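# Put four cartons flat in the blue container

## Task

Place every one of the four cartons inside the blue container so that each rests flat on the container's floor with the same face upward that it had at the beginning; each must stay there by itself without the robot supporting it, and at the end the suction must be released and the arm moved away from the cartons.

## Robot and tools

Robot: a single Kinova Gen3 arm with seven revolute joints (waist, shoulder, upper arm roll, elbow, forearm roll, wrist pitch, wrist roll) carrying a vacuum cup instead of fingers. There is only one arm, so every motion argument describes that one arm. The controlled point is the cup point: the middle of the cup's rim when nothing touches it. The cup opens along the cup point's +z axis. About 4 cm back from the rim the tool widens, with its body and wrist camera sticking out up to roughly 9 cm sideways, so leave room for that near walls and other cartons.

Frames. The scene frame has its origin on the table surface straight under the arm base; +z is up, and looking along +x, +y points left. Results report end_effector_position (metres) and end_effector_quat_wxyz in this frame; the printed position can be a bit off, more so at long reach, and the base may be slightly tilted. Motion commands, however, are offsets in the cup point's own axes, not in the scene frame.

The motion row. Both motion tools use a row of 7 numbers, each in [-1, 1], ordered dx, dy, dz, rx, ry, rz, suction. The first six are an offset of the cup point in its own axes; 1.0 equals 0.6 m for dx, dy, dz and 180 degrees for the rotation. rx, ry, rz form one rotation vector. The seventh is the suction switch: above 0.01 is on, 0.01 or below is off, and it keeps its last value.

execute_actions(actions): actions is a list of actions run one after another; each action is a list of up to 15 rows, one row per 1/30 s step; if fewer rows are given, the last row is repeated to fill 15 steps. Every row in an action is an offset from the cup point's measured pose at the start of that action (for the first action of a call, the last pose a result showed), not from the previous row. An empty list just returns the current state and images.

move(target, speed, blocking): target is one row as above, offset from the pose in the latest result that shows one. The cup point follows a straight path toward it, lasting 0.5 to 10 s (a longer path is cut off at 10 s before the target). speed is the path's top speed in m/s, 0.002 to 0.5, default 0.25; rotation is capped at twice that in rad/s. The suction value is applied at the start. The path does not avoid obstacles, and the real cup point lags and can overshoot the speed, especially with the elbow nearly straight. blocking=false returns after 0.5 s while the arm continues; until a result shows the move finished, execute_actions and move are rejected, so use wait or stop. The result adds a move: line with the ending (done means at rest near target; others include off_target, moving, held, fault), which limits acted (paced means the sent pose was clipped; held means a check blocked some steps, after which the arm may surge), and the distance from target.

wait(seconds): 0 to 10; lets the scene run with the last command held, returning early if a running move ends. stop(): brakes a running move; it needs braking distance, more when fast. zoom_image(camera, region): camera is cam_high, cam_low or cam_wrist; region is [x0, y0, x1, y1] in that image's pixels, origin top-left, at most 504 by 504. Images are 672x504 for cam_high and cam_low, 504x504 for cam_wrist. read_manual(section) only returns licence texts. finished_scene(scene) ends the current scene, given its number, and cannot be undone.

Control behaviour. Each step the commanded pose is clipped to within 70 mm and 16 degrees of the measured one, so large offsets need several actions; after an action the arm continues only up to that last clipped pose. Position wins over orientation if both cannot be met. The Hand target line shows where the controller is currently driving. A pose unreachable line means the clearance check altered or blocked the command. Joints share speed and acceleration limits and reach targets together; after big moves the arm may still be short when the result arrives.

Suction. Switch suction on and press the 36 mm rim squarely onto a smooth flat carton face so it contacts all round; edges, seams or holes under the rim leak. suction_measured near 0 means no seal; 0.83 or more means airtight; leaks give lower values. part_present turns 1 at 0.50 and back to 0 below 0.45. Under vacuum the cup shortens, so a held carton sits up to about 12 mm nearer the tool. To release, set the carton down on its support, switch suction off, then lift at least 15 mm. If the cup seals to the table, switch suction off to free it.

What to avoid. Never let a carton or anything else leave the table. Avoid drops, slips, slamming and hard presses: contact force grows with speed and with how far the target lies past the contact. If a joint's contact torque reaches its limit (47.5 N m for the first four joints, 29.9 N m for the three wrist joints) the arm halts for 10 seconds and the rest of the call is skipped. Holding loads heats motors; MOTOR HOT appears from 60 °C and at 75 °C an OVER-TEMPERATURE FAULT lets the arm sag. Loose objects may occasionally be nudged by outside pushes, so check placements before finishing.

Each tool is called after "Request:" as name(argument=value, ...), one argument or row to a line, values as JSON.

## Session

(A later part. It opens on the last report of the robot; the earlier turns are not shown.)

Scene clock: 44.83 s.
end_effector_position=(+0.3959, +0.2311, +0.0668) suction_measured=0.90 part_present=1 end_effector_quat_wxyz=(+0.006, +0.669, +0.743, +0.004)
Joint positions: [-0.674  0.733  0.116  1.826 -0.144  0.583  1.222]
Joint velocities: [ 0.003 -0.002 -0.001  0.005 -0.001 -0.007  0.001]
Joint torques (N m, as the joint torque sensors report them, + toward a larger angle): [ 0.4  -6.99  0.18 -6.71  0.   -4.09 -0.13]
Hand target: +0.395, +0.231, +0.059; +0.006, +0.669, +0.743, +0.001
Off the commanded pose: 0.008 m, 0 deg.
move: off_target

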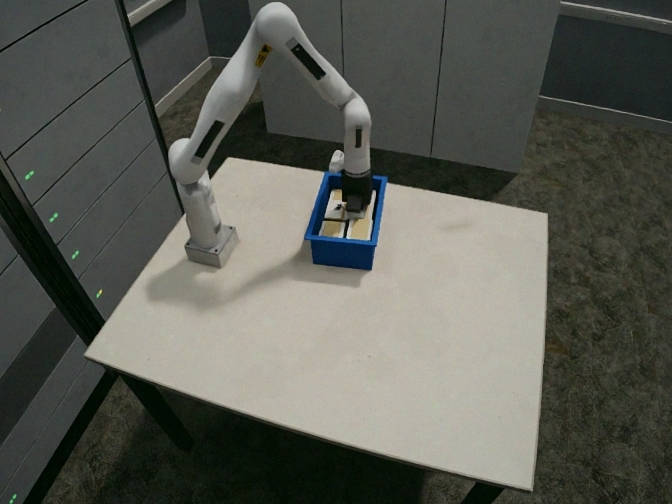

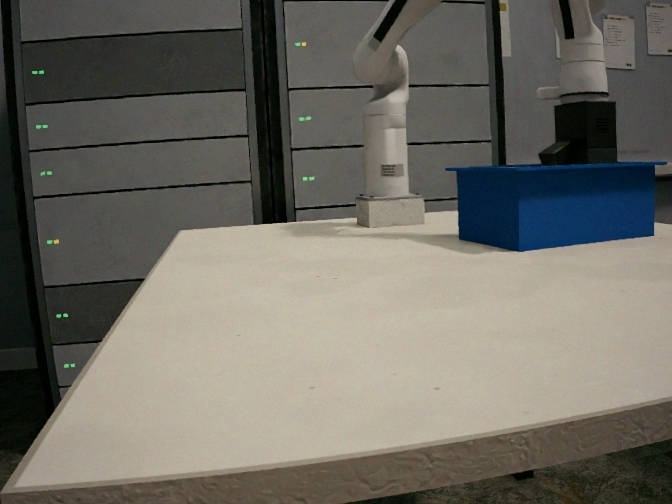

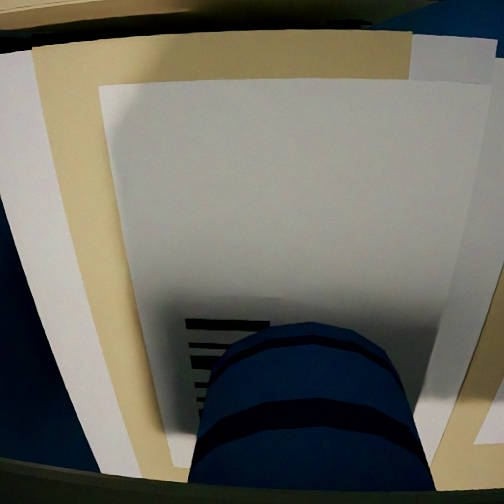

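Request:
execute_actions(
  actions=[
    [[0,0,-0.001,0,0,0,1]],
    [[0,0,0,0,0,0,0]],
  ],
)

Request:
move(
  target=[0,-0.03,-0.35,0,0,0,0],
)

Scene clock: 49.00 s.
end_effector_position=(+0.3978, +0.2320, +0.0709) suction_measured=0.01 part_present=0 end_effector_quat_wxyz=(+0.006, +0.670, +0.743, +0.007)
Joint positions: [-0.674  0.725  0.117  1.825 -0.144  0.586  1.222]
Joint velocities: [-0.    -0.001 -0.001  0.001  0.    -0.    -0.   ]
Joint torques (N m, as the joint torque sensors report them, + toward a larger angle): [  0.1  -13.03   0.36  -4.55   0.11  -0.84  -0.25]
Hand target: +0.396, +0.231, +0.068; +0.006, +0.669, +0.743, +0.004
Off the commanded pose: 0.003 m, 0 deg.

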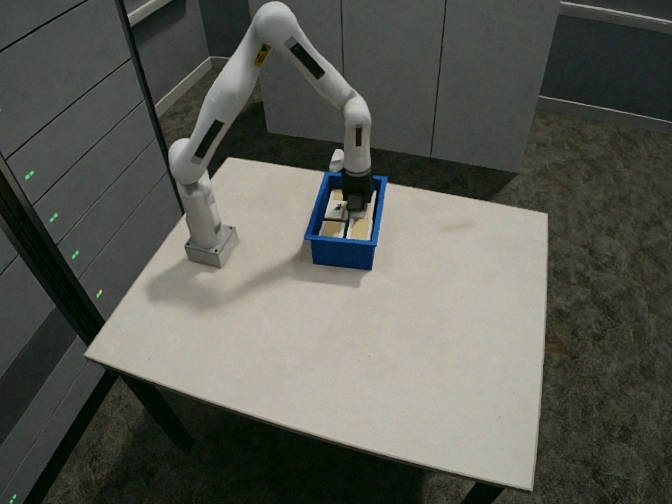

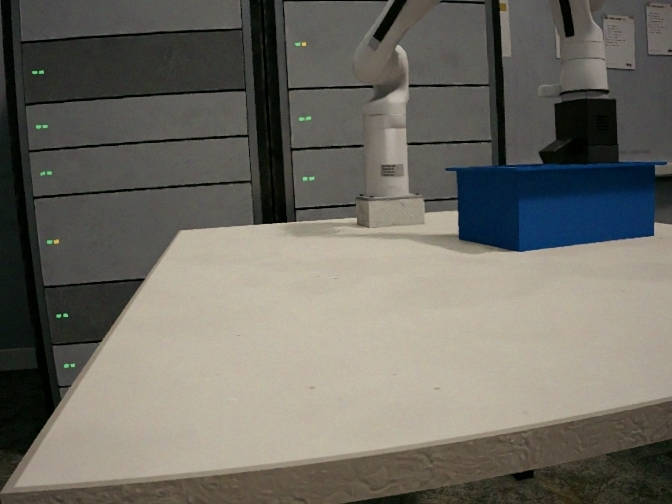

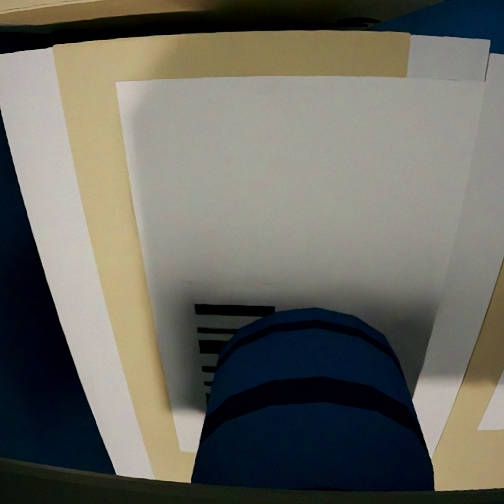

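Scene clock: 50.40 s.
end_effector_position=(+0.3756, +0.2297, +0.2802) suction_measured=0.01 part_present=0 end_effector_quat_wxyz=(+0.006, +0.670, +0.743, +0.007)
Joint positions: [-0.739  0.362  0.174  1.635 -0.07   1.136  1.142]
Joint velocities: [-0.    -0.003  0.    -0.002 -0.001  0.002 -0.   ]
Joint torques (N m, as the joint torque sensors report them, + toward a larger angle): [  0.04 -14.79   0.94  -8.52   0.22  -0.18  -0.13]
Hand target: +0.376, +0.230, +0.280; +0.006, +0.669, +0.743, +0.007
Off the commanded pose: 0.001 m, 0 deg.
move: done

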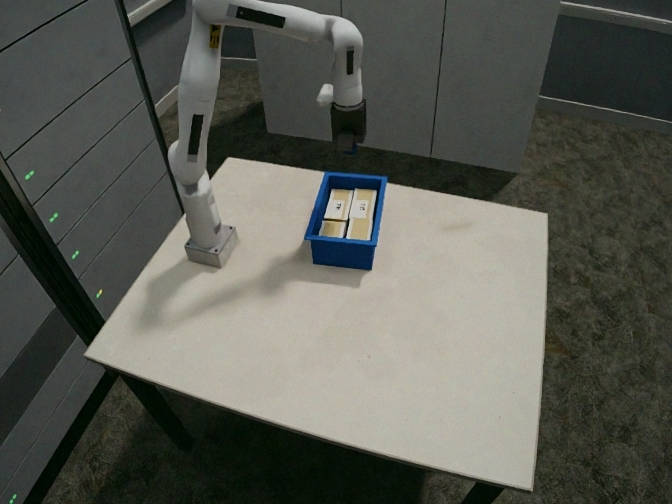

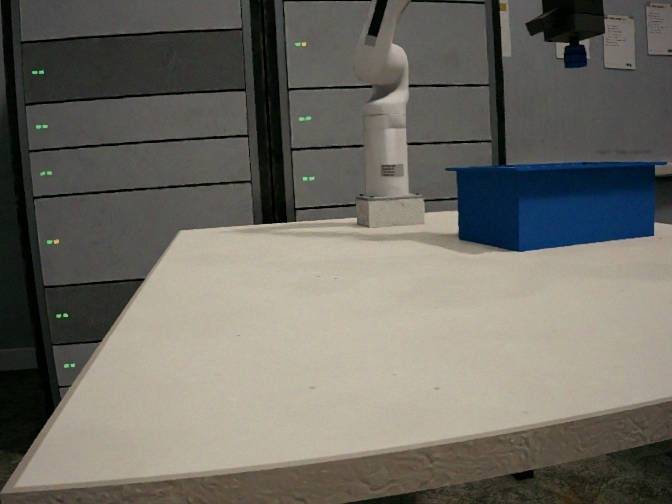

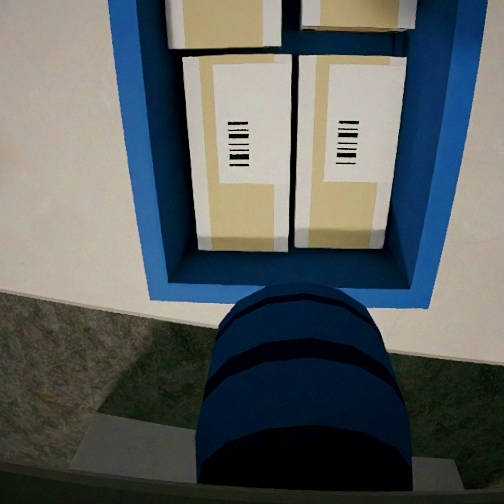

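Request:
zoom_image(
  camera="cam_wrist",
  region=[130, 0, 450, 300],
)

Request:
zoom_image(
  camera="cam_high",
  region=[290, 160, 410, 280],
)

Region (130, 0, 450, 300) of cam_wrist's 504x504 image, scaled by 1.575, with more detail than that image has; it fills the top 472 rows of this view, and the rest is white.

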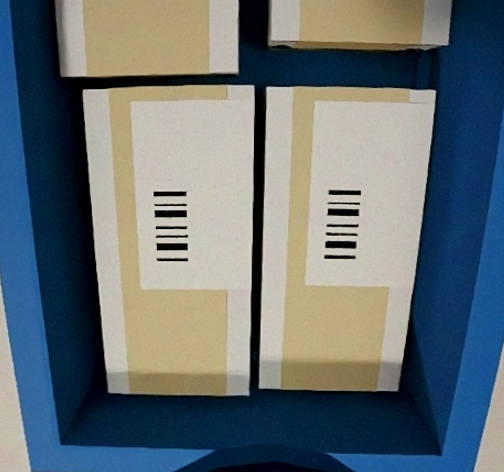

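Region (290, 160, 410, 280) of cam_high's 672x504 image, scaled by 4.200, with more detail than that image has.

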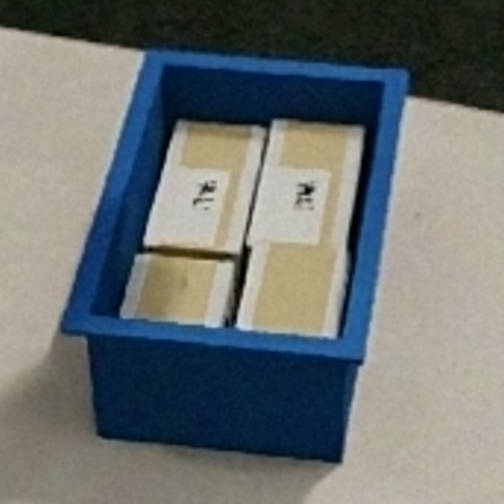

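Request:
move(
  target=[0,0.03,0.32,0,0,0,0],
)

Request:
move(
  target=[0,0,0.022,0,0,0,1],
  speed=0.02,
)

Scene clock: 54.23 s.
end_effector_position=(+0.3974, +0.2320, +0.0890) suction_measured=0.01 part_present=0 end_effector_quat_wxyz=(+0.006, +0.670, +0.743, +0.007)
Joint positions: [-0.68   0.689  0.126  1.817 -0.139  0.63   1.218]
Joint velocities: [ 0.001  0.005  0.    -0.    -0.001 -0.001  0.   ]
Joint torques (N m, as the joint torque sensors report them, + toward a larger angle): [  0.24 -17.02   0.99  -5.24   0.31  -0.12  -0.03]
Hand target: +0.397, +0.232, +0.089; +0.006, +0.670, +0.743, +0.007
Off the commanded pose: 0.001 m, 0 deg.
move: done

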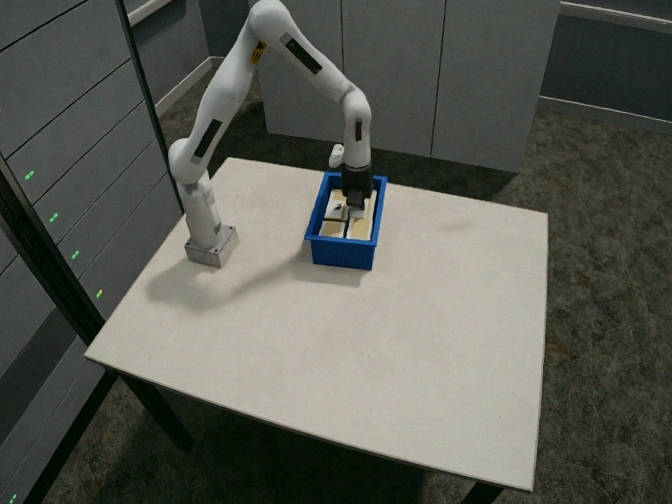

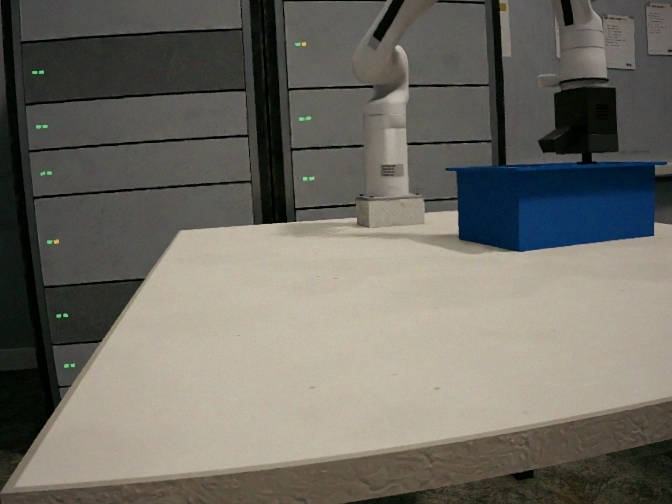

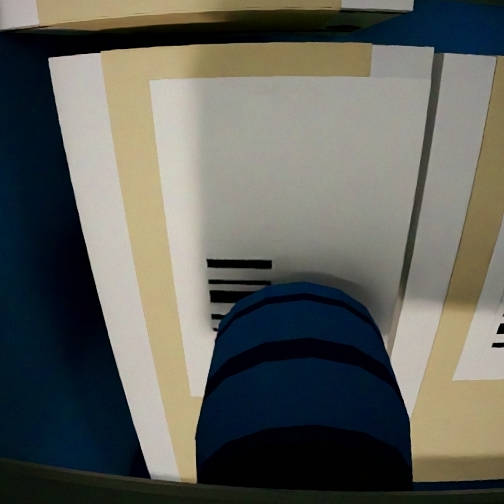

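Scene clock: 55.13 s.
end_effector_position=(+0.3977, +0.2320, +0.0759) suction_measured=0.86 part_present=1 end_effector_quat_wxyz=(+0.006, +0.670, +0.743, +0.007)
Joint positions: [-0.676  0.715  0.12   1.823 -0.143  0.598  1.222]
Joint velocities: [-0.     0.003 -0.001  0.001 -0.001 -0.003  0.001]
Joint torques (N m, as the joint torque sensors report them, + toward a larger angle): [  0.27 -19.29   1.34  -6.25  -0.1   -0.06  -0.13]
Hand target: +0.398, +0.232, +0.076; +0.006, +0.670, +0.743, +0.007
Off the commanded pose: 0.000 m, 0 deg.
move: done

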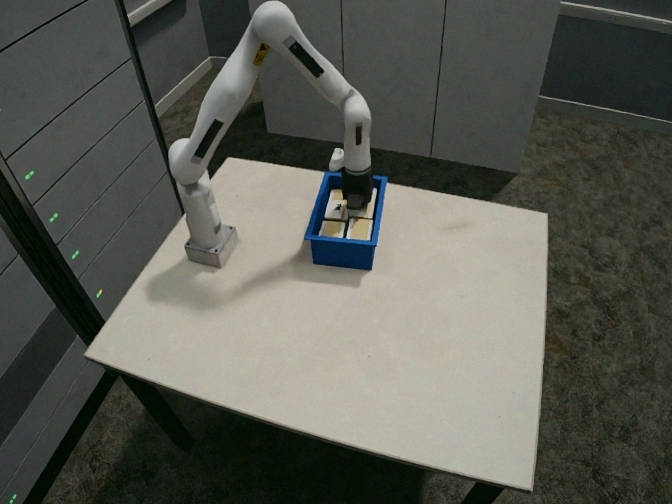

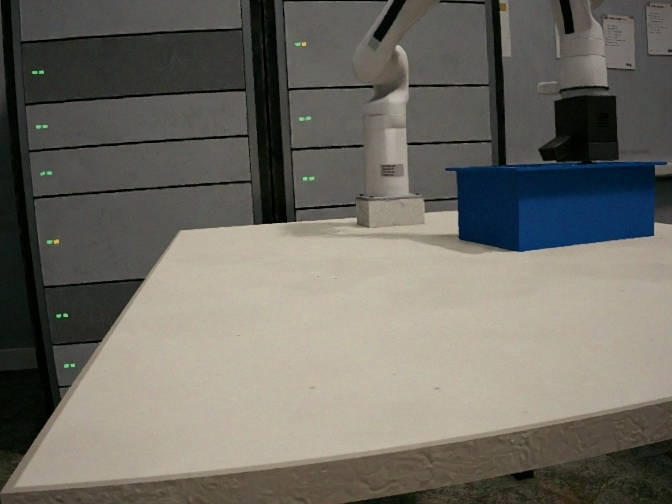

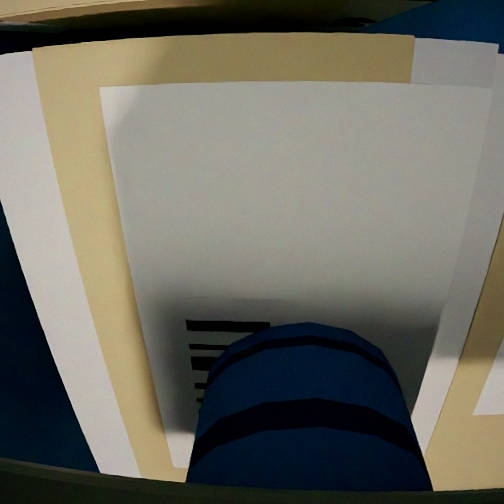

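Request:
move(
  target=[-0.005,-0.007,0,0,0,0,1],
  speed=0.02,
)

Request:
move(
  target=[0,0,0.025,0,0,0,1],
  speed=0.015,
)

Scene clock: 56.63 s.
end_effector_position=(+0.3939, +0.2286, +0.0758) suction_measured=0.90 part_present=1 end_effector_quat_wxyz=(+0.006, +0.670, +0.743, +0.007)
Joint positions: [-0.674  0.708  0.119  1.84  -0.143  0.587  1.224]
Joint velocities: [ 0.    -0.002  0.     0.003  0.001 -0.002  0.   ]
Joint torques (N m, as the joint torque sensors report them, + toward a larger angle): [  0.38 -18.6    0.99  -6.02   0.2   -0.26  -0.07]
Hand target: +0.394, +0.229, +0.076; +0.006, +0.670, +0.743, +0.007
Off the commanded pose: 0.000 m, 0 deg.
move: done

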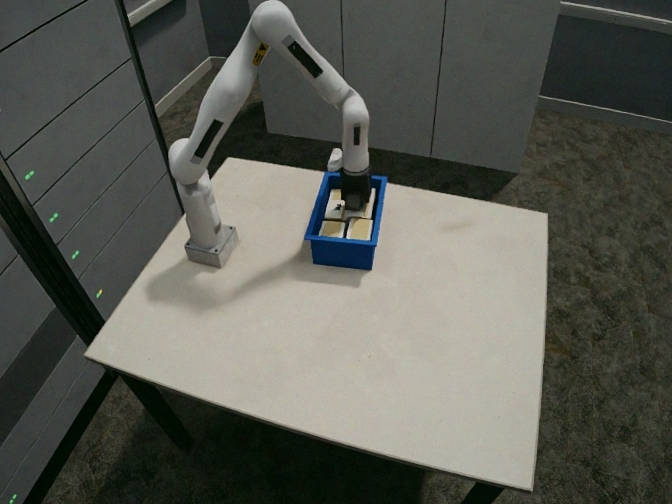

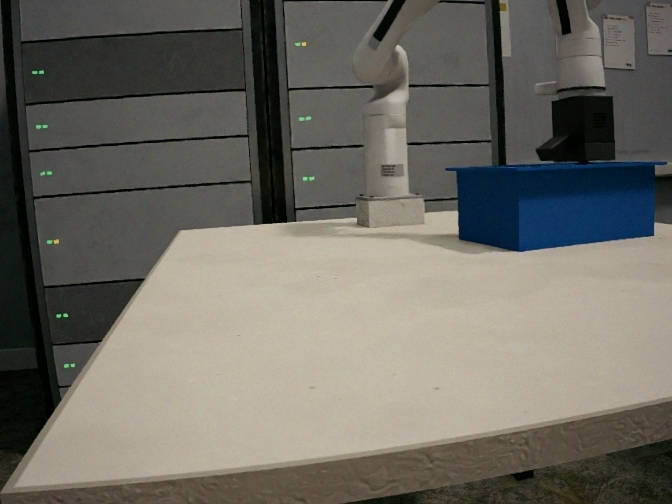

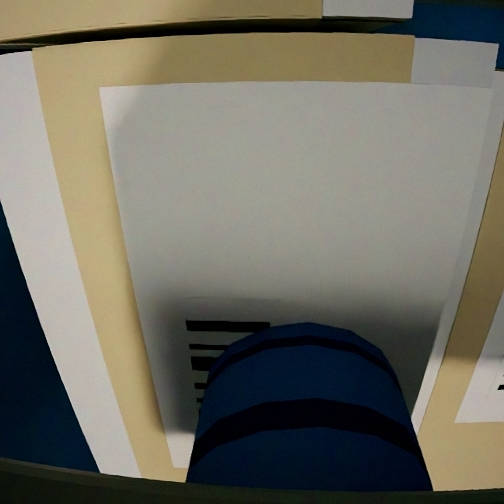

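Scene clock: 57.87 s.
end_effector_position=(+0.3954, +0.2289, +0.0670) suction_measured=0.90 part_present=1 end_effector_quat_wxyz=(+0.007, +0.670, +0.742, +0.010)
Joint positions: [-0.669  0.725  0.114  1.847 -0.148  0.557  1.228]
Joint velocities: [ 0.002 -0.001 -0.     0.001 -0.001 -0.002  0.   ]
Joint torques (N m, as the joint torque sensors report them, + toward a larger angle): [-0.12 -9.05  0.24 -6.03  0.06 -3.08 -0.19]
Hand target: +0.394, +0.229, +0.061; +0.006, +0.670, +0.743, +0.007
Off the commanded pose: 0.006 m, 0 deg.
move: off_target

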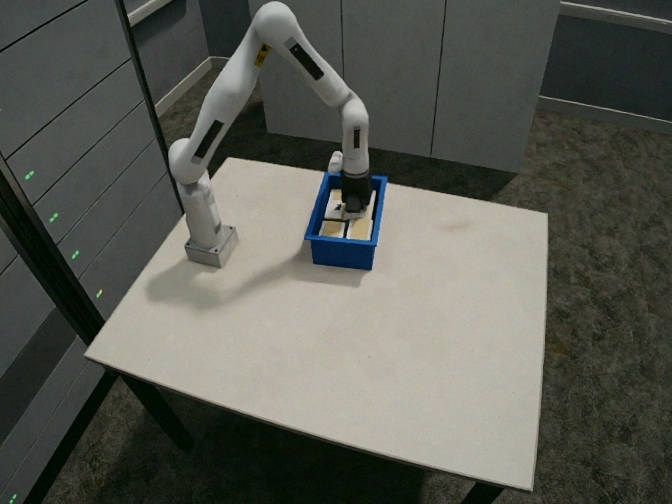

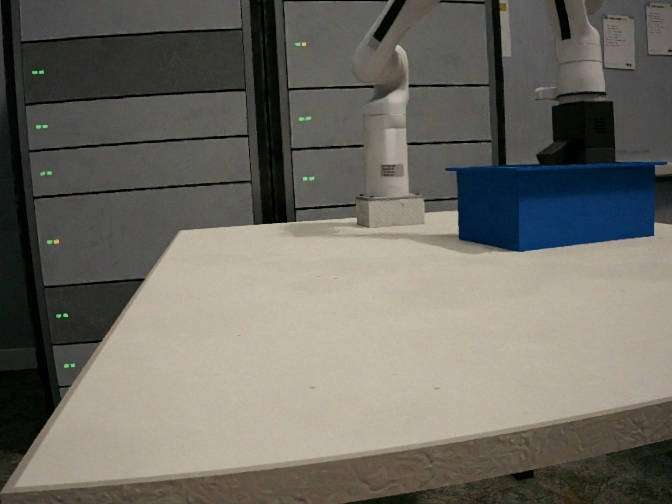

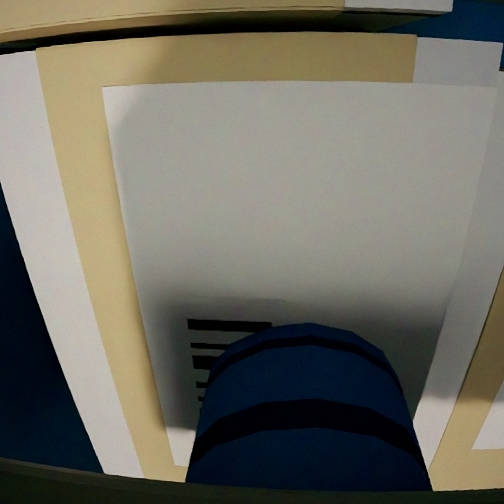

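Request:
move(
  target=[0,-0.002,-0.006,0.004,0,0,1],
  speed=0.02,
)

Request:
move(
  target=[0,-0.008,0,0,0,0,1],
  speed=0.01,
)

Request:
move(
  target=[0,0,0.012,0,0,0,1],
  speed=0.01,
)

Scene clock: 60.47 s.
end_effector_position=(+0.3941, +0.2288, +0.0705) suction_measured=0.90 part_present=1 end_effector_quat_wxyz=(+0.003, +0.670, +0.742, +0.005)
Joint positions: [-0.664  0.721  0.111  1.836 -0.148  0.583  1.231]
Joint velocities: [ 0.002 -0.001 -0.001 -0.002 -0.001  0.004  0.001]
Joint torques (N m, as the joint torque sensors report them, + toward a larger angle): [  0.56 -18.84   1.01  -5.91   0.17  -0.05  -0.09]
Hand target: +0.394, +0.229, +0.071; +0.003, +0.670, +0.742, +0.005
Off the commanded pose: 0.000 m, 0 deg.
move: done

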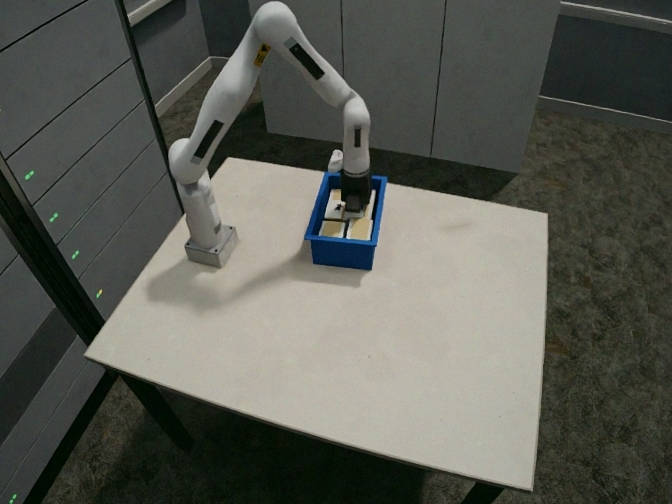

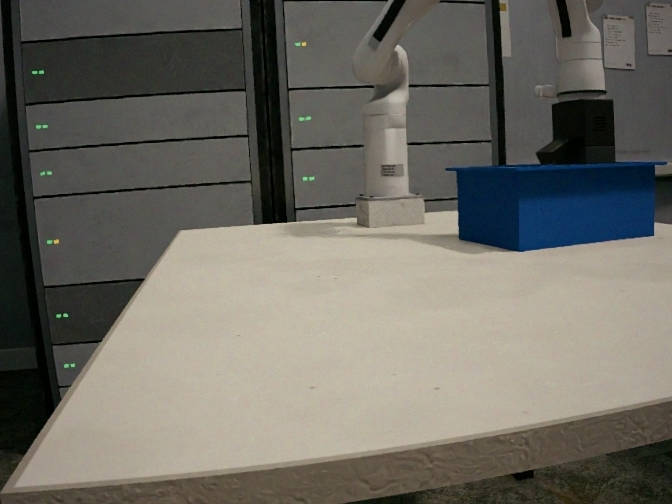

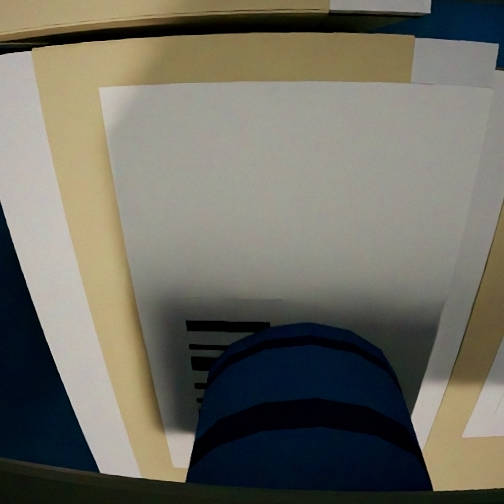

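Scene clock: 61.17 s.
end_effector_position=(+0.3898, +0.2283, +0.0705) suction_measured=0.90 part_present=1 end_effector_quat_wxyz=(+0.003, +0.670, +0.742, +0.006)
Joint positions: [-0.669  0.715  0.111  1.851 -0.149  0.573  1.228]
Joint velocities: [-0.001  0.     0.001  0.003 -0.    -0.002 -0.001]
Joint torques (N m, as the joint torque sensors report them, + toward a larger angle): [  0.3  -18.37   0.95  -5.7    0.06  -0.05  -0.03]
Hand target: +0.389, +0.228, +0.070; +0.003, +0.670, +0.742, +0.005
Off the commanded pose: 0.001 m, 0 deg.
move: done

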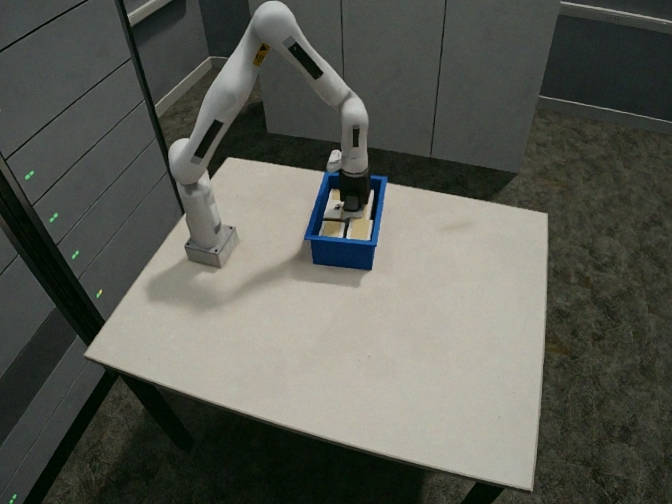

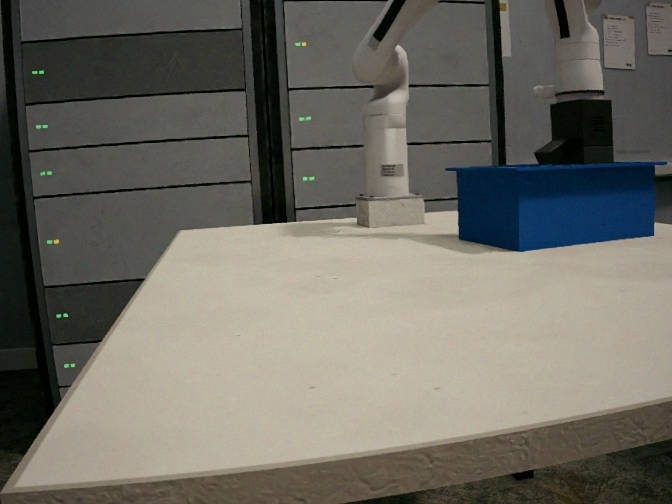

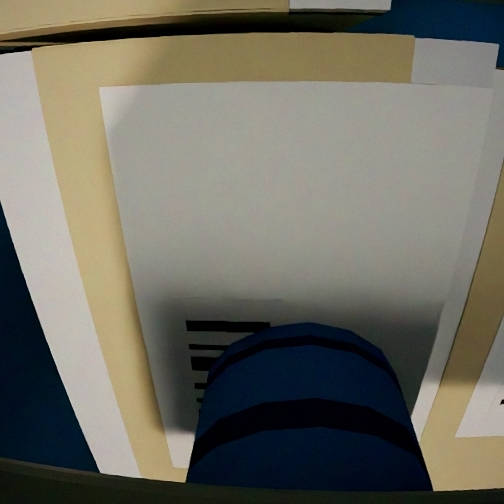

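Scene clock: 62.10 s.
end_effector_position=(+0.3909, +0.2286, +0.0672) suction_measured=0.90 part_present=1 end_effector_quat_wxyz=(+0.003, +0.670, +0.742, +0.008)
Joint positions: [-0.667  0.721  0.109  1.853 -0.151  0.56   1.23 ]
Joint velocities: [ 0.001 -0.001 -0.001  0.001 -0.001 -0.002  0.   ]
Joint torques (N m, as the joint torque sensors report them, + toward a larger angle): [  0.17 -12.59  -0.03  -5.62   0.    -1.85  -0.19]
Hand target: +0.390, +0.228, +0.063; +0.003, +0.670, +0.742, +0.006
Off the commanded pose: 0.004 m, 0 deg.
move: off_target

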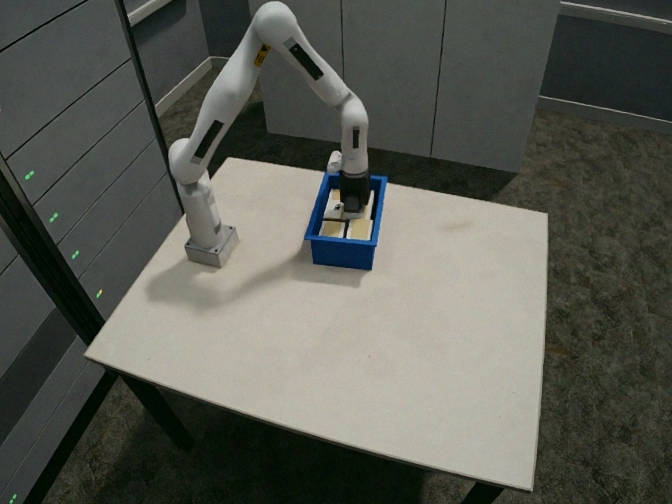

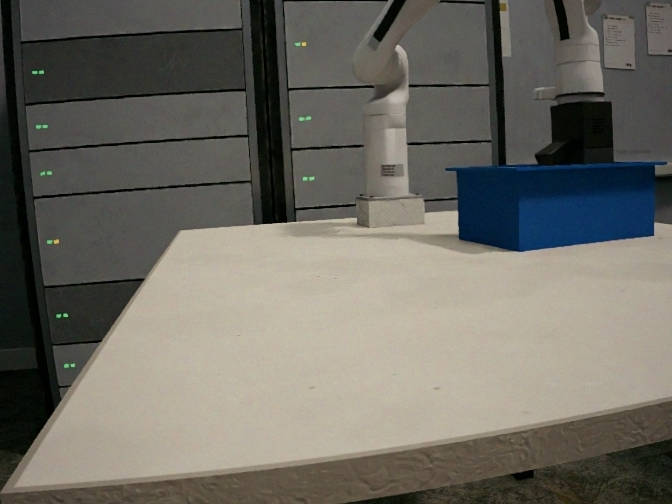

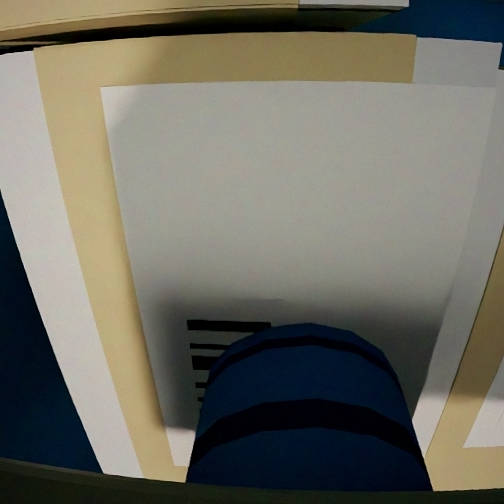

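Request:
execute_actions(
  actions=[
    [[0,0,0,0,0,0,0]],
  ],
)

Request:
move(
  target=[0,-0.03,-0.15,0,0,0,0],
)

Scene clock: 65.63 s.
end_effector_position=(+0.3928, +0.2295, +0.0705) suction_measured=0.01 part_present=0 end_effector_quat_wxyz=(+0.004, +0.671, +0.742, +0.011)
Joint positions: [-0.666  0.715  0.109  1.852 -0.151  0.561  1.23 ]
Joint velocities: [ 0.    -0.001  0.001  0.     0.     0.    -0.   ]
Joint torques (N m, as the joint torque sensors report them, + toward a larger angle): [  0.03 -12.29   0.26  -4.41  -0.02  -0.6    0.  ]
Hand target: +0.391, +0.229, +0.067; +0.003, +0.670, +0.742, +0.008
Off the commanded pose: 0.004 m, 0 deg.

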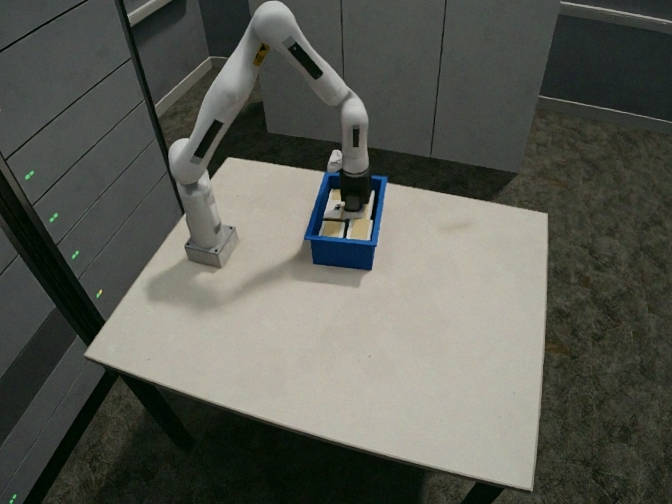

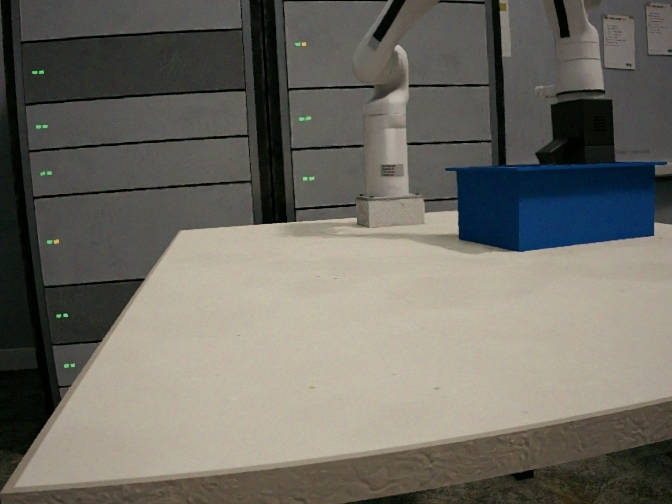

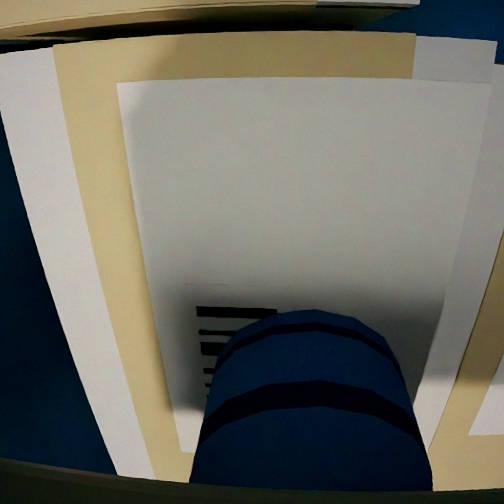

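Scene clock: 66.60 s.
end_effector_position=(+0.3728, +0.2265, +0.1597) suction_measured=0.01 part_present=0 end_effector_quat_wxyz=(+0.004, +0.671, +0.742, +0.011)
Joint positions: [-0.712  0.515  0.144  1.846 -0.114  0.767  1.182]
Joint velocities: [-0.001 -0.004 -0.    -0.001 -0.     0.001 -0.001]
Joint torques (N m, as the joint torque sensors report them, + toward a larger angle): [  0.22 -15.04   0.88  -6.36   0.18  -0.38  -0.15]
Hand target: +0.373, +0.227, +0.160; +0.004, +0.670, +0.742, +0.011
Off the commanded pose: 0.000 m, 0 deg.
move: done

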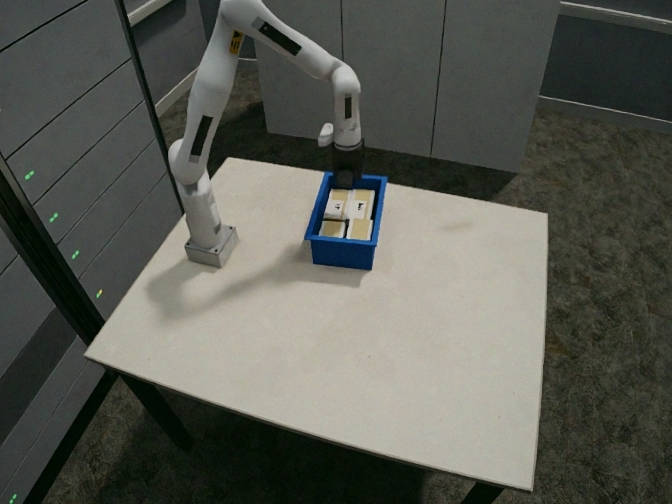

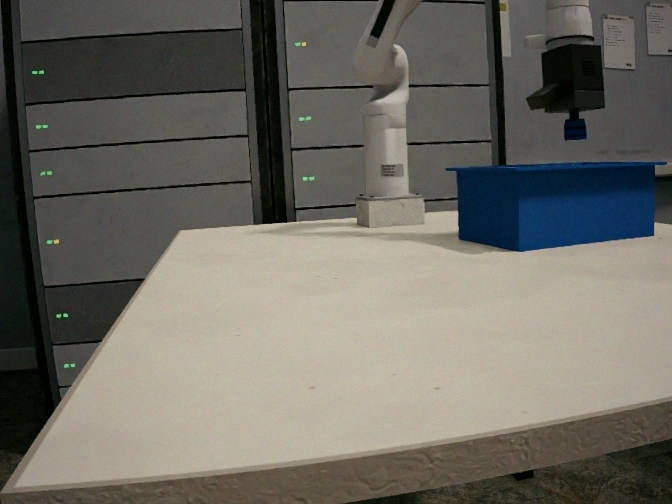

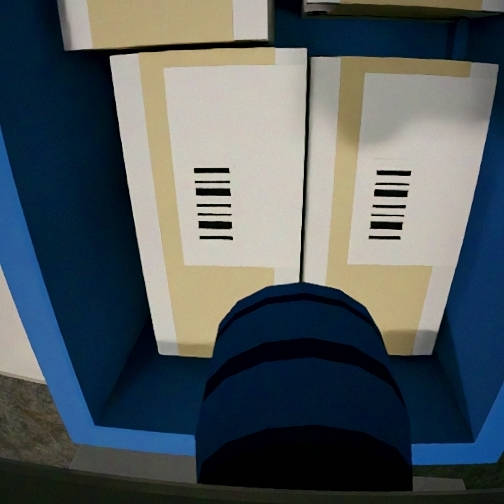

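Request:
finished_scene(
  scene=1,
)

The scene is finished: the task was done.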